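# Back a mobile robot into a free bay between carton stacks

## Task

Drive the robot into the empty bay that lies between the two carton stacks against the wall and leave it there. The whole robot must be inside the bay, with all its parts pulled in so nothing sticks out past the base, and its forward direction must face straight out into the room. Neither stack may be knocked apart, and no carton may end up beyond its tape line on the floor. The robot must not tip over or be left leaning, or the task fails. Anything that stays in place only because the robot is holding it at the end is not counted.

## Robot and tools

ROBOT. A Hello Robot Stretch 4: an omni-wheel base, a mast carrying a lift, one arm that telescopes forward, a three-joint wrist (yaw, pitch, roll) and a two-finger gripper. It stands about 1.6 m tall. The base rim lies within 0.23 m of the base origin, so a tucked robot (arm_m near 0, wrist folded back) fits inside that circle. Cameras: head_camera, head_left_camera, head_right_camera (fisheye) and wrist_camera.

FRAMES. Base frame: origin on the floor below the base centre, x forward, y left, z up. hand_pose (a point between the open fingertips) is reported in this frame and may be slightly off. The odometry frame is where the base frame was when the scene began. base_odometry integrates wheel rotation only, so slipping shows up as motion; its heading runs -3.142 to 3.142, positive to the left.

execute_actions. Argument "actions": a list holding one action, or empty (empty just reports state and images). Argument "cameras": list of camera names, or "all"/null/omitted for all, [] for none; an unknown name rejects the call. An action may contain:
- "base": exactly one relative move, measured from where the base last reported itself: {"translate_m": d} straight ahead/back in metres, forward positive, -2 to 2; {"strafe_m": d} sideways in metres, left positive, -2 to 2; {"rotate_rad": d} turn in place in radians, counter-clockwise (left) positive, -3.2 to 3.2. These are offsets, not poses.
- "joints": absolute targets keyed by name (one robot, one arm): lift_m 0 to 1.2; arm_m 0 to 0.55; wrist_yaw_rad -1.134 to 4.276 (0 points forward, positive to the left, 3.14 folded back, above 3.4 the arm may block it); wrist_pitch_rad -1.117 to 4.259 (0 level, 1.57 pointing down); wrist_roll_rad -1.117 to 4.259 (positive is clockwise seen from behind the gripper); gripper_m -0.038 to 0.141 (fingertip gap in metres; negative squeezes the tips together). Targets outside a range are clipped and the result notes it; other bad values or unknown keys reject the call with no motion.
- "pace": "slow", "default", "fast" or "max" (base up to 0.1/0.3/0.4/0.6 m/s and 1/2/3/4 rad/s; with the lift above 0.2 these drop, to 0.3 m/s and 1 rad/s at lift_m 1.2).
- "contact_limits": {"arm_m": x}, 0 to 0.75, default 0.5; how hard the arm may push before halting.
- Alone: {"end_of_arm": "enable_torque"} re-energises wrist or gripper motors that have shut off.
Motions in one action start together and may finish at different times; one action lasts at most 15 s. Example: {"base": {"translate_m": 0.3}, "joints": {"gripper_m": 0.05}, "pace": "fast"}. Parts you omit may keep pushing toward an earlier target without it showing in the status. If a call reports a stop, any later execute_actions, wait or finished_scene calls in that same reply are skipped.

wait: {"seconds": 0 to 10}; commands nothing and returns the same report as an empty action.
zoom_image: {"camera": name, "region": [x0, y0, x1, y1]} in pixels of that camera's most recent full image, top-left origin, at most 504 by 504.
finished_scene: {"scene": n}; closes the scene for good after the last command has been held, and reports success. The goal must already hold and keep holding. Replying without any tool call ends everything.

RESULT LINES. base_status and joint_status tell how each motion of the last accepted action ended: "done" (for the base, wheels turned the full amount even if slipping); "off_target" (stopped short, may still be pushing); "contact_stop_at_<key>" (met resistance; that part goes slack, a slack base may drift); "limit_stop_at_<name>"; "limit_stop_at_tilt" (leaning over 6 degrees, lift, arm and wheels go slack and ignore commands until upright); "limit_stop_at_own_body" (about to hit itself; moving away still works); "torque_fault" (a wrist/gripper motor strained to its maximum and went limp until enable_torque). on_its_own lists what happened without being commanded; "held at" there is the held target, not the actual position. joint_positions gives joint values. lidar_m: 12 distances in metres from the base origin, 30-degree sectors, 1st straight ahead, counting counter-clockwise (4th left, 7th behind, 10th right); "-" means nothing seen or closer than 0.25 m; it sees from about 0.15 m up and can miss glass, thin legs and much behind the robot. wrist_depth_mm: 7x7 grid from top left, 100 to 2000 mm, "-" for unknown. turned_by_wheels vs turned_by_imu: a gap beyond about 0.1 rad hints at a collision or slip, and the heading error is roughly their difference. base_tilt in degrees (forward and right positive), with a constant bias up to about 1.5. motor_effort: percent of maximum, peak in brackets; wheel_0/1/2 positive means turning right.

TIPS. To unfold the wrist at the start, send lift_m 0.4 with wrist_yaw_rad 0 together. For parking, keep the arm retracted and wrist folded so nothing overhangs the base, and use lidar and cameras to centre between the stacks before reversing in. Avoid bumping the cartons, hard pushes, slams and drops; avoid leaning, and do not fast-drive with a load on an extended arm. Thinking time passes in the simulation while the robot holds its last command.

Each tool is called as name(argument=value, ...) on one line, values as JSON.

## Session

execute_actions(actions=[])

Scene clock: 0.00 s.
base_odometry: x=+0.000 y=+0.000 heading=+0.000 (m, m, rad; odometry frame)
turned_by_wheels: +0.000 (rad since the last result)
turned_by_imu: +0.000 (rad since the last result)
base_tilt: forward=+0.2 right=+0.8 (deg)
lidar_m: 2.95 3.15 1.81 1.15 1.02 1.03 1.24 0.80 0.82 0.99 2.41 2.42
base_status: not commanded
joint_positions: lift_m=+0.294 arm_m=+0.001 wrist_yaw_rad=+3.188 wrist_pitch_rad=-0.012 wrist_roll_rad=-0.016 gripper_m=+0.057
joint_status: not commanded
motor_effort: lift_m=+19 arm_m=+0 wrist_yaw_rad=+0 wrist_pitch_rad=-7 wrist_roll_rad=-1 gripper_m=-4 wheel_0=+0 wheel_1=+0 wheel_2=+0 (%)
hand_pose: x=-0.1208 y=+0.0739 z=+0.4754 quat_wxyz=(-0.023, +0.006, -0.008, +1.000) (m; base frame)
wrist_depth_mm: - 142 141 1808 1336 1060 904 / - - 138 1756 1366 1060 904 / - - 136 1537 1336 1098 904 / - 112 137 1618 1336 1078 904 / 143 140 1708 1808 1366 1060 904 / 197 1537 1708 1708 213 1078 917 / 196 1336 1182 1281 1182 976 917
pictures: head_camera, head_left_camera, head_right_camera, wrist_camera
Images, in order (width x height): head_camera 420x560, head_left_camera 420x672, head_right_camera 420x672, wrist_camera 616x392.

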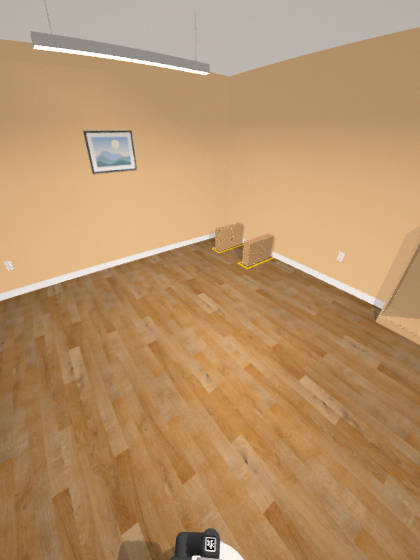

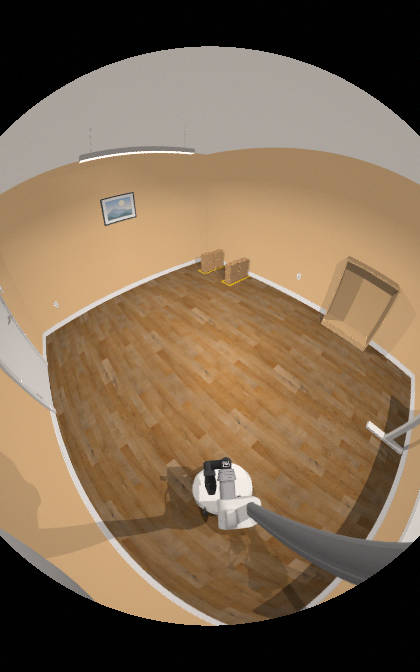

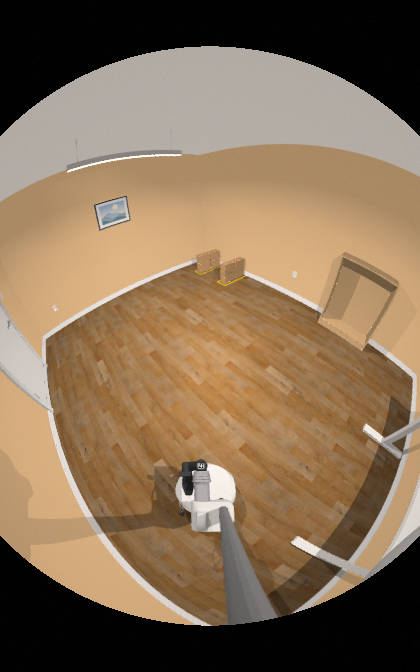

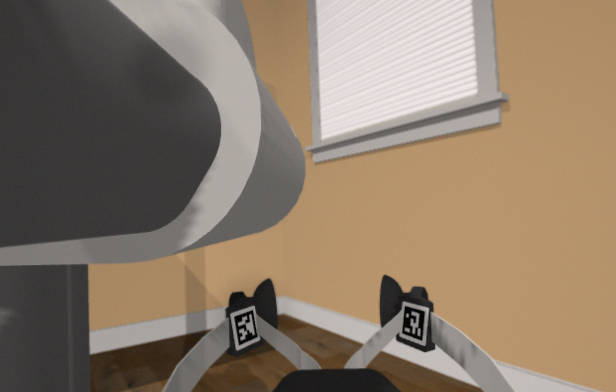

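execute_actions(actions=[{"base":{"rotate_rad":0.7},"pace":"fast"}], cameras=[])

execute_actions(actions=[{"base":{"translate_m":2.0},"pace":"fast"}], cameras=[])

execute_actions(actions=[{"base":{"strafe_m":-1.2},"pace":"fast"}], cameras=["head_camera","head_right_camera"])

Scene clock: 21.43 s.
base_odometry: x=+0.000 y=+0.000 heading=+0.700 (m, m, rad; odometry frame)
turned_by_wheels: +0.700 (rad since the last result)
turned_by_imu: +0.701 (rad since the last result)
base_tilt: forward=+0.2 right=+0.7 (deg)
lidar_m: 3.14 1.46 1.07 1.02 1.06 1.42 0.82 0.85 1.17 2.42 2.80 3.25
base_status: done
joint_positions: lift_m=+0.294 arm_m=+0.001 wrist_yaw_rad=+3.188 wrist_pitch_rad=-0.012 wrist_roll_rad=-0.016 gripper_m=+0.057
joint_status: not commanded
motor_effort: lift_m=+19(18) arm_m=+0(0) wrist_yaw_rad=+1(1) wrist_pitch_rad=-7(7) wrist_roll_rad=-1(1) gripper_m=-6(2) wheel_0=-1(9) wheel_1=+0(7) wheel_2=+1(9) (%)
hand_pose: x=-0.1208 y=+0.0738 z=+0.4754 quat_wxyz=(-0.023, +0.006, -0.008, +1.000) (m; base frame)
wrist_depth_mm: - 142 141 1756 1708 1661 1499 / - - 138 1308 1708 1618 1537 / - - 136 1756 1661 1661 1537 / - 112 137 1661 1708 1661 1576 / 143 140 1708 1708 1618 1618 1576 / 197 1756 1708 1618 213 1576 1499 / 196 1336 1138 1205 1182 1098 1229
pictures: none
No camera images: the call's "cameras" was empty. Leave "cameras" out to get every camera's image.

Scene clock: 27.80 s.
base_odometry: x=+1.530 y=+1.289 heading=+0.700 (m, m, rad; odometry frame)
turned_by_wheels: +0.000 (rad since the last result)
turned_by_imu: -0.001 (rad since the last result)
base_tilt: forward=+0.3 right=+0.7 (deg)
lidar_m: 1.15 1.20 1.03 0.99 1.05 1.49 3.66 3.09 2.81 2.11 1.69 1.21
base_status: done
joint_positions: lift_m=+0.294 arm_m=+0.001 wrist_yaw_rad=+3.188 wrist_pitch_rad=-0.012 wrist_roll_rad=-0.016 gripper_m=+0.057
joint_status: not commanded
motor_effort: lift_m=+19(19) arm_m=+0(0) wrist_yaw_rad=+0(0) wrist_pitch_rad=-7(7) wrist_roll_rad=-2(1) gripper_m=-4(4) wheel_0=+0(7) wheel_1=+0(7) wheel_2=+2(13) (%)
hand_pose: x=-0.1208 y=+0.0738 z=+0.4754 quat_wxyz=(-0.023, +0.006, -0.008, +1.000) (m; base frame)
wrist_depth_mm: - 142 141 - - - 1537 / - - 138 - - - 1576 / - - 136 - - - 1576 / - 112 137 - - - 1618 / 143 140 - - - - 1618 / 198 - 1863 - 213 1921 1576 / 196 1336 1160 1281 1160 1060 1182
pictures: none
No camera images: the call's "cameras" was empty. Leave "cameras" out to get every camera's image.

Scene clock: 32.03 s.
base_odometry: x=+2.303 y=+0.371 heading=+0.700 (m, m, rad; odometry frame)
turned_by_wheels: +0.000 (rad since the last result)
turned_by_imu: +0.001 (rad since the last result)
base_tilt: forward=+0.3 right=+0.8 (deg)
lidar_m: 1.14 1.18 1.67 2.22 2.34 3.17 3.66 2.05 1.56 0.91 1.14 1.23
base_status: done
joint_positions: lift_m=+0.294 arm_m=+0.001 wrist_yaw_rad=+3.188 wrist_pitch_rad=-0.012 wrist_roll_rad=-0.016 gripper_m=+0.057
joint_status: not commanded
motor_effort: lift_m=+19(19) arm_m=+0(0) wrist_yaw_rad=+0(1) wrist_pitch_rad=-7(7) wrist_roll_rad=-1(1) gripper_m=-4(4) wheel_0=+0(11) wheel_1=+0(14) wheel_2=+1(0) (%)
hand_pose: x=-0.1208 y=+0.0738 z=+0.4754 quat_wxyz=(-0.023, +0.006, -0.008, +1.000) (m; base frame)
wrist_depth_mm: - 141 141 - - - - / - - 138 - - - - / - - 136 - - - - / - 112 137 - - - - / 143 140 - - - - - / 198 - 1921 - 213 1921 1863 / 195 1366 1160 1281 1182 1060 1205
pictures: head_camera, head_right_camera
Images, in order (width x height): head_camera 420x560, head_right_camera 420x672.

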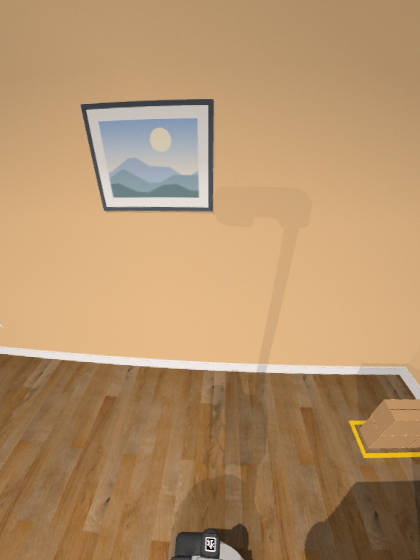

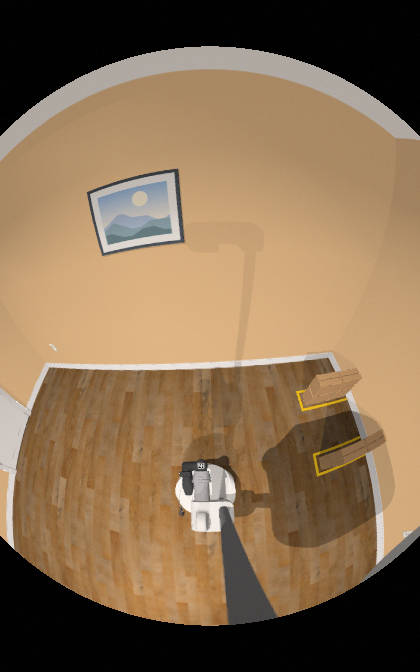

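execute_actions(actions=[{"base":{"rotate_rad":-1.57},"pace":"fast"}])

Scene clock: 37.40 s.
base_odometry: x=+2.303 y=+0.371 heading=-0.870 (m, m, rad; odometry frame)
turned_by_wheels: -1.570 (rad since the last result)
turned_by_imu: -1.570 (rad since the last result)
base_tilt: forward=+0.2 right=+0.7 (deg)
lidar_m: 0.94 1.14 1.22 1.16 1.22 1.66 2.21 2.30 2.96 2.80 2.05 1.54
base_status: done
joint_positions: lift_m=+0.294 arm_m=+0.001 wrist_yaw_rad=+3.188 wrist_pitch_rad=-0.012 wrist_roll_rad=-0.016 gripper_m=+0.057
joint_status: not commanded
motor_effort: lift_m=+19(19) arm_m=+0(0) wrist_yaw_rad=+1(0) wrist_pitch_rad=-7(7) wrist_roll_rad=-1(1) gripper_m=-2(4) wheel_0=+2(6) wheel_1=-1(8) wheel_2=+0(10) (%)
hand_pose: x=-0.1208 y=+0.0738 z=+0.4754 quat_wxyz=(-0.023, +0.006, -0.008, +1.000) (m; base frame)
wrist_depth_mm: - 142 141 - - - 1756 / - - 138 - - - 1756 / - - 136 - - - 1808 / - 112 137 - - - 1756 / 143 140 - - - - 1808 / 198 - 1863 - 213 1863 1756 / 196 1336 1138 1281 1160 1060 1229
pictures: head_camera, head_left_camera, head_right_camera, wrist_camera
Images, in order (width x height): head_camera 420x560, head_left_camera 420x672, head_right_camera 420x672, wrist_camera 616x392.

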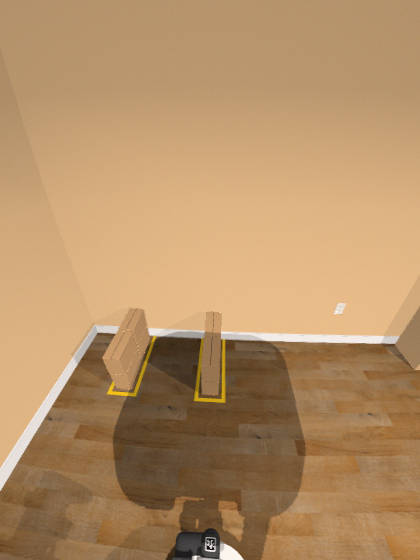

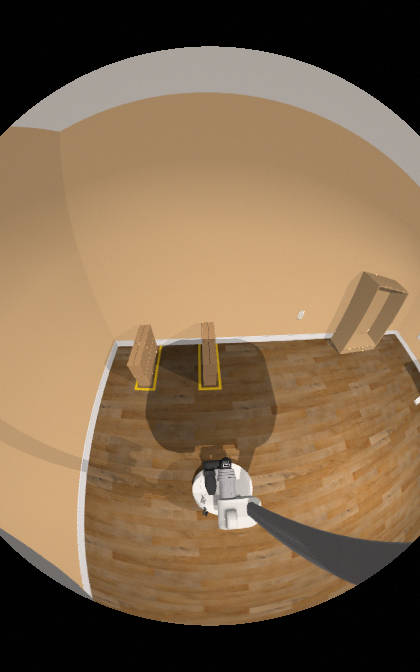

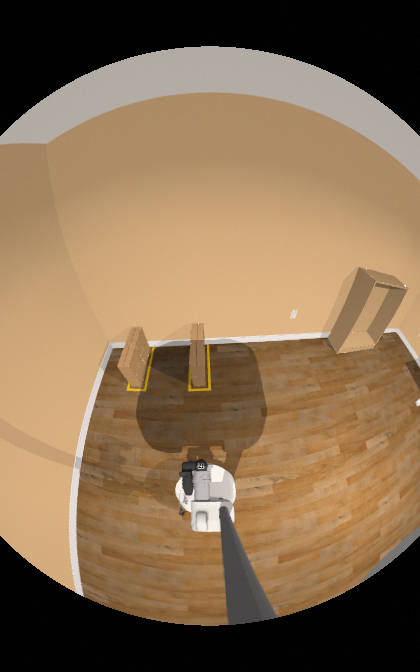

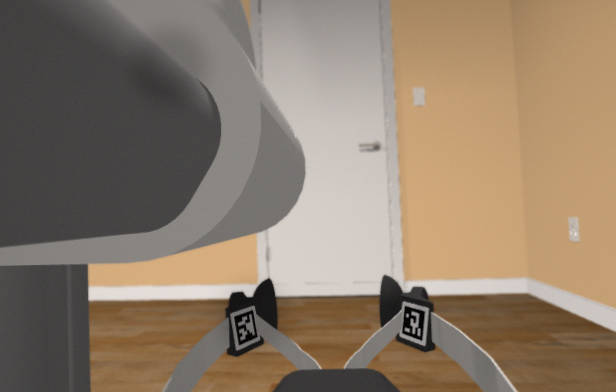

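execute_actions(actions=[{"base":{"strafe_m":0.31},"pace":"fast"}], cameras=[])

execute_actions(actions=[{"base":{"translate_m":0.4},"pace":"fast"}], cameras=["head_camera","head_left_camera","head_right_camera"])

Scene clock: 78.73 s.
base_odometry: x=+2.540 y=+0.571 heading=-0.869 (m, m, rad; odometry frame)
turned_by_wheels: +0.000 (rad since the last result)
turned_by_imu: +0.001 (rad since the last result)
base_tilt: forward=+0.2 right=+0.7 (deg)
lidar_m: 0.97 0.99 0.89 0.84 0.89 1.24 2.21 2.31 3.17 3.10 2.12 1.00
base_status: done
joint_positions: lift_m=+0.294 arm_m=+0.001 wrist_yaw_rad=+3.188 wrist_pitch_rad=-0.012 wrist_roll_rad=-0.016 gripper_m=+0.057
joint_status: not commanded
motor_effort: lift_m=+19(19) arm_m=+0(0) wrist_yaw_rad=+1(0) wrist_pitch_rad=-7(7) wrist_roll_rad=-1(1) gripper_m=-3(5) wheel_0=+2(11) wheel_1=+1(10) wheel_2=+1(1) (%)
hand_pose: x=-0.1208 y=+0.0738 z=+0.4754 quat_wxyz=(-0.023, +0.006, -0.008, +1.000) (m; base frame)
wrist_depth_mm: - 141 141 - - 1983 1255 / - - 138 - - - 1281 / - - 136 - - - 1281 / - 112 136 - - - 1308 / 143 140 - - - - 1336 / 197 - 1863 - 213 1756 1336 / 195 1336 1160 1308 1160 1078 1160
pictures: none
No camera images: the call's "cameras" was empty. Leave "cameras" out to get every camera's image.

Scene clock: 81.10 s.
base_odometry: x=+2.798 y=+0.265 heading=-0.869 (m, m, rad; odometry frame)
turned_by_wheels: +0.000 (rad since the last result)
turned_by_imu: +0.000 (rad since the last result)
base_tilt: forward=+0.3 right=+0.8 (deg)
lidar_m: 0.79 0.63 0.91 0.84 0.88 1.21 2.62 2.70 3.22 3.11 1.60 0.57
base_status: done
joint_positions: lift_m=+0.294 arm_m=+0.001 wrist_yaw_rad=+3.188 wrist_pitch_rad=-0.012 wrist_roll_rad=-0.016 gripper_m=+0.057
joint_status: not commanded
motor_effort: lift_m=+19(19) arm_m=+0(0) wrist_yaw_rad=+0(1) wrist_pitch_rad=-7(7) wrist_roll_rad=-1(1) gripper_m=-4(1) wheel_0=-1(6) wheel_1=-1(5) wheel_2=+2(12) (%)
hand_pose: x=-0.1208 y=+0.0738 z=+0.4754 quat_wxyz=(-0.023, +0.006, -0.008, +1.000) (m; base frame)
wrist_depth_mm: - 142 141 - - 1983 1255 / - - 138 - - - 1281 / - - 136 - - - 1308 / - 112 137 - - - 1281 / 143 140 - - - - 1308 / 197 - 1863 - 213 1808 1308 / 195 1336 1182 1281 1205 1078 1205
pictures: head_camera, head_left_camera, head_right_camera
Images, in order (width x height): head_camera 420x560, head_left_camera 420x672, head_right_camera 420x672.

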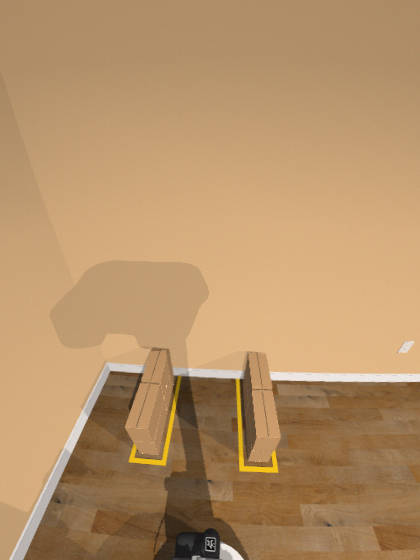

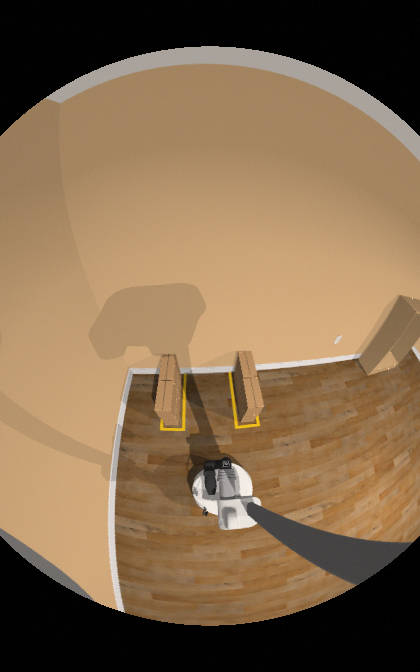

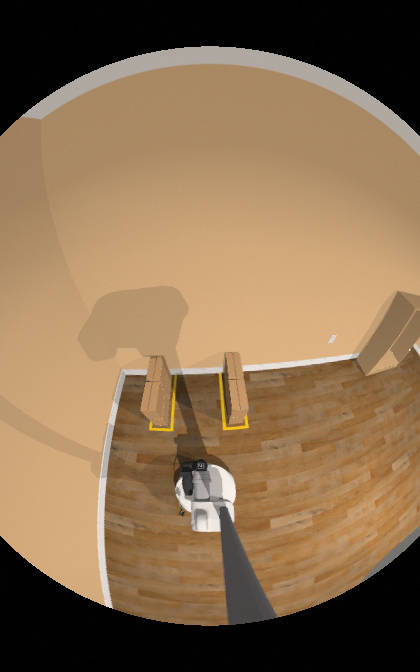

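execute_actions(actions=[{"base":{"strafe_m":0.07}}], cameras=["head_camera"])

execute_actions(actions=[{"base":{"rotate_rad":3.14},"pace":"fast"}])

Scene clock: 114.50 s.
base_odometry: x=+2.852 y=+0.311 heading=-0.869 (m, m, rad; odometry frame)
turned_by_wheels: +0.000 (rad since the last result)
turned_by_imu: +0.001 (rad since the last result)
base_tilt: forward=+0.2 right=+0.8 (deg)
lidar_m: 1.02 0.61 0.82 0.78 0.83 1.11 2.62 2.72 3.32 3.19 1.58 0.59
base_status: done
joint_positions: lift_m=+0.294 arm_m=+0.001 wrist_yaw_rad=+3.188 wrist_pitch_rad=-0.012 wrist_roll_rad=-0.016 gripper_m=+0.057
joint_status: not commanded
motor_effort: lift_m=+19(19) arm_m=+0(0) wrist_yaw_rad=+0(1) wrist_pitch_rad=-6(7) wrist_roll_rad=-1(1) gripper_m=-3(2) wheel_0=+0(11) wheel_1=+0(4) wheel_2=+0(2) (%)
hand_pose: x=-0.1208 y=+0.0738 z=+0.4754 quat_wxyz=(-0.023, +0.006, -0.008, +1.000) (m; base frame)
wrist_depth_mm: - 142 141 - - 1808 1160 / - - 138 - - 1808 1160 / - - 136 - - 1808 1160 / - 112 137 - - 1921 1182 / 143 140 - - - 1921 1205 / 198 - 1863 - 212 1756 1229 / 195 1336 1138 1281 1182 1078 1098
pictures: head_camera
Images, in order (width x height): head_camera 420x560.

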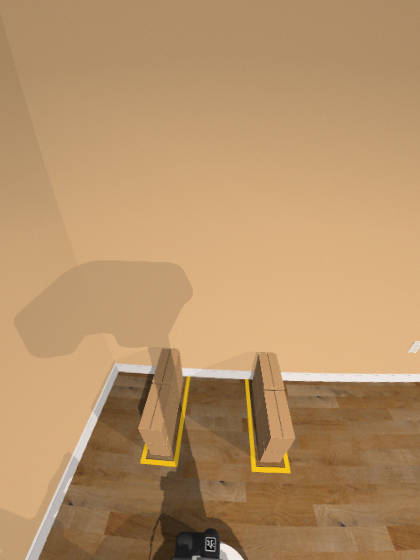

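Scene clock: 116.83 s.
base_odometry: x=+2.851 y=+0.311 heading=+2.271 (m, m, rad; odometry frame)
turned_by_wheels: +3.140 (rad since the last result)
turned_by_imu: +3.143 (rad since the last result)
base_tilt: forward=+0.2 right=+0.7 (deg)
lidar_m: 2.57 2.71 3.34 3.19 1.61 0.62 1.10 0.60 0.83 0.77 0.82 1.10
base_status: done
joint_positions: lift_m=+0.294 arm_m=+0.001 wrist_yaw_rad=+3.188 wrist_pitch_rad=-0.012 wrist_roll_rad=-0.016 gripper_m=+0.057
joint_status: not commanded
motor_effort: lift_m=+19(19) arm_m=+0(0) wrist_yaw_rad=+1(1) wrist_pitch_rad=-7(7) wrist_roll_rad=-1(1) gripper_m=-3(5) wheel_0=+0(10) wheel_1=+2(7) wheel_2=+0(13) (%)
hand_pose: x=-0.1208 y=+0.0739 z=+0.4754 quat_wxyz=(-0.023, +0.006, -0.008, +1.000) (m; base frame)
wrist_depth_mm: - 142 141 1229 1229 1160 1205 / - - 138 1229 1182 1182 1182 / - - 136 1229 1182 1182 1160 / - 112 137 1182 1182 1182 1182 / 143 140 1229 1205 1160 1160 1138 / 198 732 842 1205 212 634 1118 / 196 683 788 1182 946 615 1118
pictures: head_camera, head_left_camera, head_right_camera, wrist_camera
Images, in order (width x height): head_camera 420x560, head_left_camera 420x672, head_right_camera 420x672, wrist_camera 616x392.

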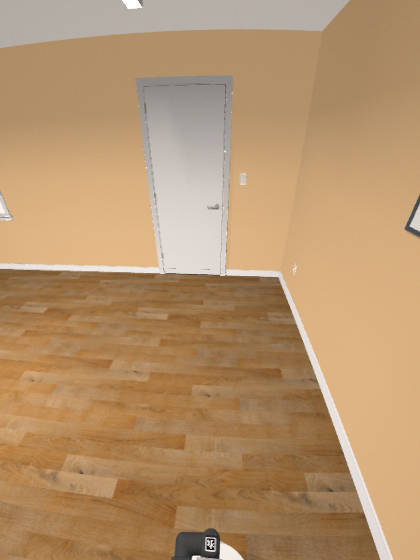

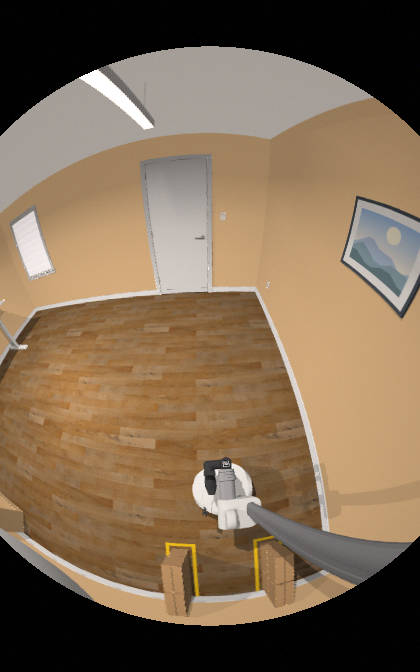

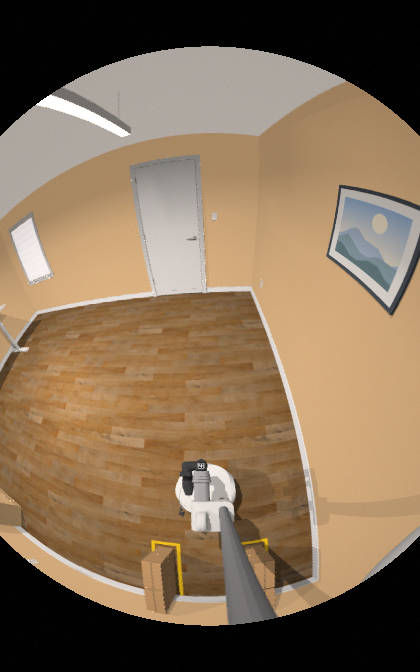

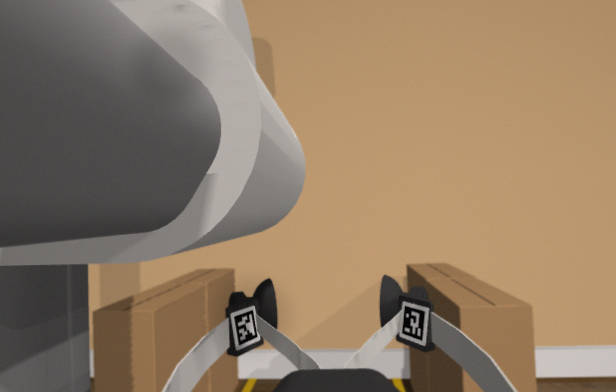

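execute_actions(actions=[{"base":{"translate_m":-0.3}}], cameras=["head_left_camera","head_right_camera","wrist_camera"])

Scene clock: 132.83 s.
base_odometry: x=+3.045 y=+0.081 heading=+2.270 (m, m, rad; odometry frame)
turned_by_wheels: +0.000 (rad since the last result)
turned_by_imu: +0.001 (rad since the last result)
base_tilt: forward=+0.2 right=+0.8 (deg)
lidar_m: 2.89 3.02 3.33 2.12 0.34 0.37 0.78 0.39 0.38 0.78 0.83 1.10
base_status: done
joint_positions: lift_m=+0.294 arm_m=+0.001 wrist_yaw_rad=+3.188 wrist_pitch_rad=-0.012 wrist_roll_rad=-0.016 gripper_m=+0.057
joint_status: not commanded
motor_effort: lift_m=+19(19) arm_m=+0(1) wrist_yaw_rad=+1(0) wrist_pitch_rad=-7(8) wrist_roll_rad=-1(1) gripper_m=-2(2) wheel_0=-2(7) wheel_1=-2(3) wheel_2=+0(9) (%)
hand_pose: x=-0.1208 y=+0.0739 z=+0.4754 quat_wxyz=(-0.023, +0.006, -0.008, +1.000) (m; base frame)
wrist_depth_mm: - 142 141 931 931 891 878 / - - 138 931 917 891 878 / - - 136 931 931 891 878 / - 112 137 917 904 891 878 / 143 140 931 931 904 878 866 / 197 723 842 891 213 627 854 / 195 603 788 891 891 407 389
pictures: head_left_camera, head_right_camera, wrist_camera
Images, in order (width x height): head_left_camera 420x672, head_right_camera 420x672, wrist_camera 616x392.

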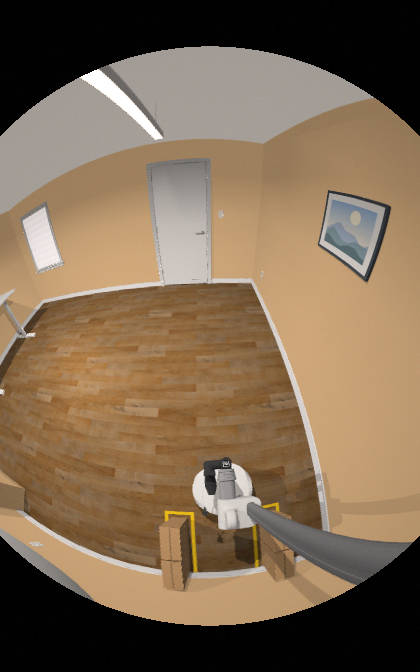

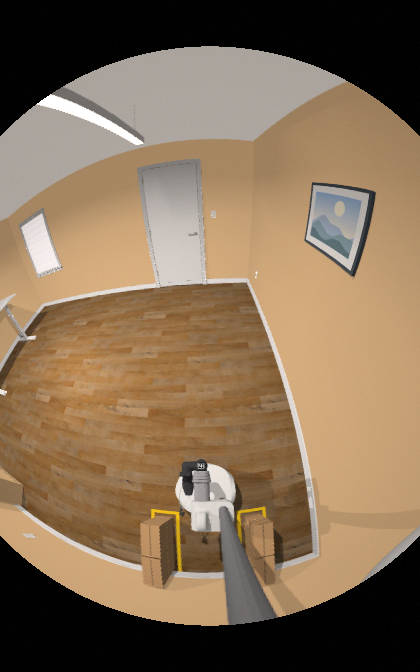

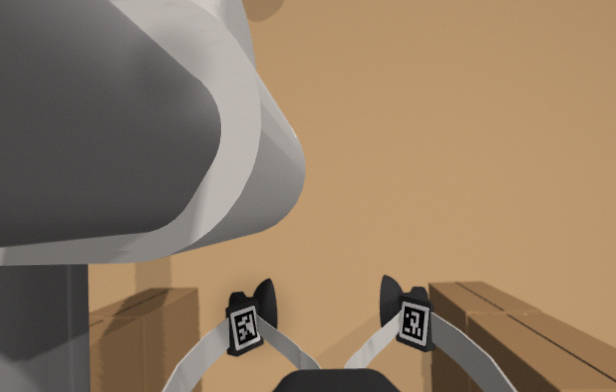

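execute_actions(actions=[{"base":{"rotate_rad":-0.04}}], cameras=[])

execute_actions(actions=[{"base":{"translate_m":-0.2}}])

Scene clock: 148.20 s.
base_odometry: x=+3.045 y=+0.081 heading=+2.231 (m, m, rad; odometry frame)
turned_by_wheels: -0.040 (rad since the last result)
turned_by_imu: -0.039 (rad since the last result)
base_tilt: forward=+0.2 right=+0.8 (deg)
lidar_m: 2.64 2.99 3.39 2.57 0.38 0.35 0.80 0.39 0.36 0.78 0.82 1.09
base_status: done
joint_positions: lift_m=+0.294 arm_m=+0.001 wrist_yaw_rad=+3.188 wrist_pitch_rad=-0.012 wrist_roll_rad=-0.016 gripper_m=+0.057
joint_status: not commanded
motor_effort: lift_m=+19(19) arm_m=+0(0) wrist_yaw_rad=+1(1) wrist_pitch_rad=-7(7) wrist_roll_rad=-1(1) gripper_m=-2(1) wheel_0=+3(2) wheel_1=+2(2) wheel_2=+0(6) (%)
hand_pose: x=-0.1208 y=+0.0739 z=+0.4754 quat_wxyz=(-0.023, +0.006, -0.008, +1.000) (m; base frame)
wrist_depth_mm: - 142 141 931 931 917 917 / - - 138 946 917 917 904 / - - 136 917 904 917 904 / - 112 137 917 917 891 904 / 142 140 931 931 904 891 891 / 198 732 917 891 213 615 891 / 196 634 854 891 798 382 389
pictures: none
No camera images: the call's "cameras" was empty. Leave "cameras" out to get every camera's image.

Scene clock: 150.27 s.
base_odometry: x=+3.167 y=-0.077 heading=+2.231 (m, m, rad; odometry frame)
turned_by_wheels: +0.000 (rad since the last result)
turned_by_imu: +0.000 (rad since the last result)
base_tilt: forward=+0.2 right=+0.7 (deg)
lidar_m: 2.67 3.21 3.39 0.29 0.25 0.36 0.60 0.42 0.27 0.27 0.82 1.11
base_status: done
joint_positions: lift_m=+0.294 arm_m=+0.001 wrist_yaw_rad=+3.188 wrist_pitch_rad=-0.012 wrist_roll_rad=-0.016 gripper_m=+0.057
joint_status: not commanded
motor_effort: lift_m=+19(19) arm_m=+0(0) wrist_yaw_rad=+1(2) wrist_pitch_rad=-6(6) wrist_roll_rad=-1(1) gripper_m=-4(5) wheel_0=-2(6) wheel_1=-1(5) wheel_2=+0(10) (%)
hand_pose: x=-0.1208 y=+0.0739 z=+0.4754 quat_wxyz=(-0.023, +0.006, -0.008, +1.000) (m; base frame)
wrist_depth_mm: - 142 141 732 732 715 707 / - - 138 732 723 723 715 / - - 137 732 723 715 707 / - 112 137 723 715 707 707 / 143 140 723 715 715 707 699 / 198 732 723 715 213 609 691 / 196 654 707 707 699 359 394
pictures: head_camera, head_left_camera, head_right_camera, wrist_camera
Images, in order (width x height): head_camera 420x560, head_left_camera 420x672, head_right_camera 420x672, wrist_camera 616x392.

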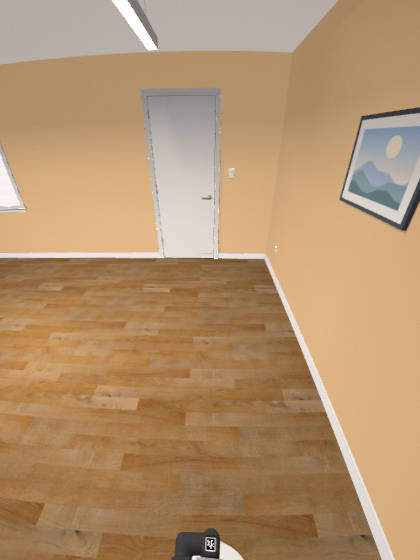

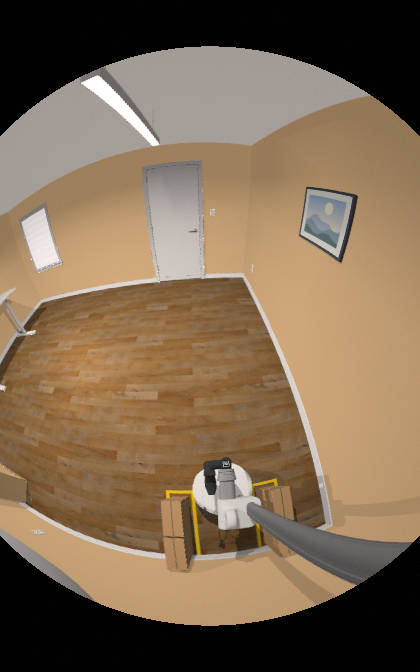

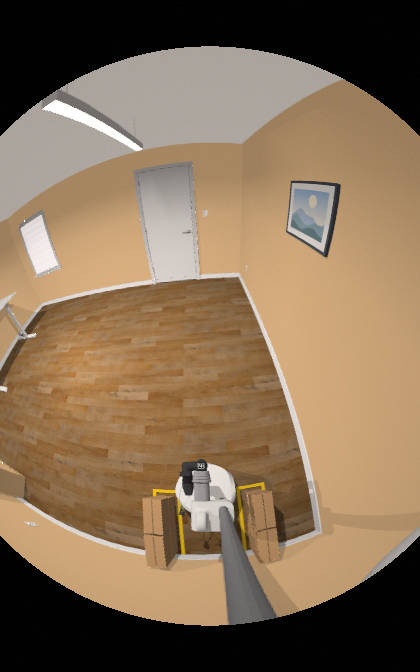

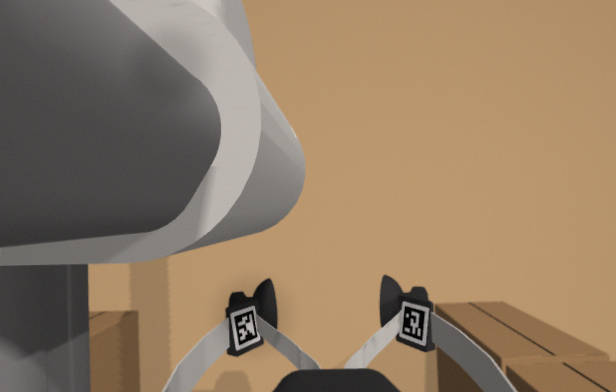

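execute_actions(actions=[{"base":{"translate_m":-0.32},"pace":"slow"}])

Scene clock: 160.37 s.
base_odometry: x=+3.363 y=-0.330 heading=+2.230 (m, m, rad; odometry frame)
turned_by_wheels: +0.000 (rad since the last result)
turned_by_imu: +0.001 (rad since the last result)
base_tilt: forward=+0.2 right=+0.7 (deg)
lidar_m: 2.72 3.52 0.25 0.25 0.25 0.30 0.27 0.29 0.31 0.26 0.28 1.13
base_status: done
joint_positions: lift_m=+0.294 arm_m=+0.001 wrist_yaw_rad=+3.188 wrist_pitch_rad=-0.012 wrist_roll_rad=-0.016 gripper_m=+0.057
joint_status: not commanded
motor_effort: lift_m=+19(19) arm_m=-1(0) wrist_yaw_rad=+1(0) wrist_pitch_rad=-7(6) wrist_roll_rad=-1(1) gripper_m=-4(2) wheel_0=-2(5) wheel_1=-1(7) wheel_2=+1(7) (%)
hand_pose: x=-0.1208 y=+0.0739 z=+0.4754 quat_wxyz=(-0.023, +0.006, -0.008, +1.000) (m; base frame)
wrist_depth_mm: - 142 141 410 404 404 399 / - - 138 410 407 402 399 / - - 136 404 402 399 394 / - 112 137 404 402 394 392 / 143 140 407 402 397 392 389 / 198 404 404 399 213 389 389 / 195 407 402 394 392 387 384
pictures: head_camera, head_left_camera, head_right_camera, wrist_camera
Images, in order (width x height): head_camera 420x560, head_left_camera 420x672, head_right_camera 420x672, wrist_camera 616x392.

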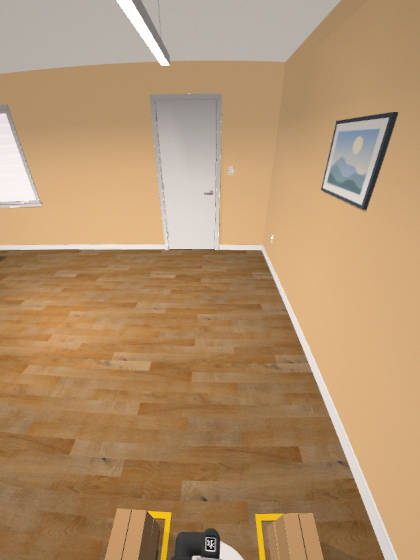

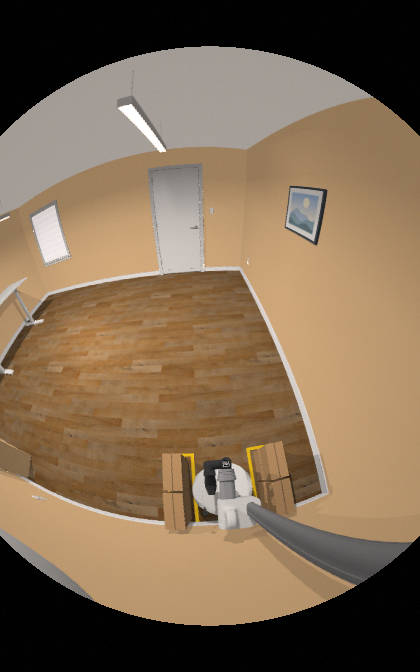

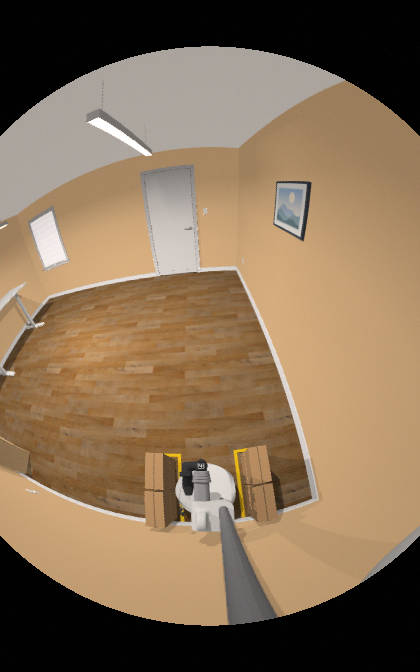

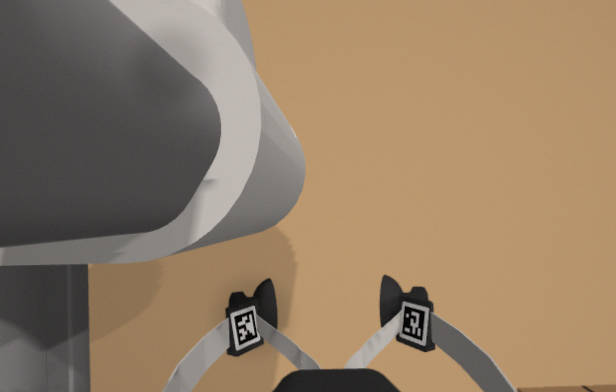

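finished_scene(scene=1)

The scene is finished: the task was done.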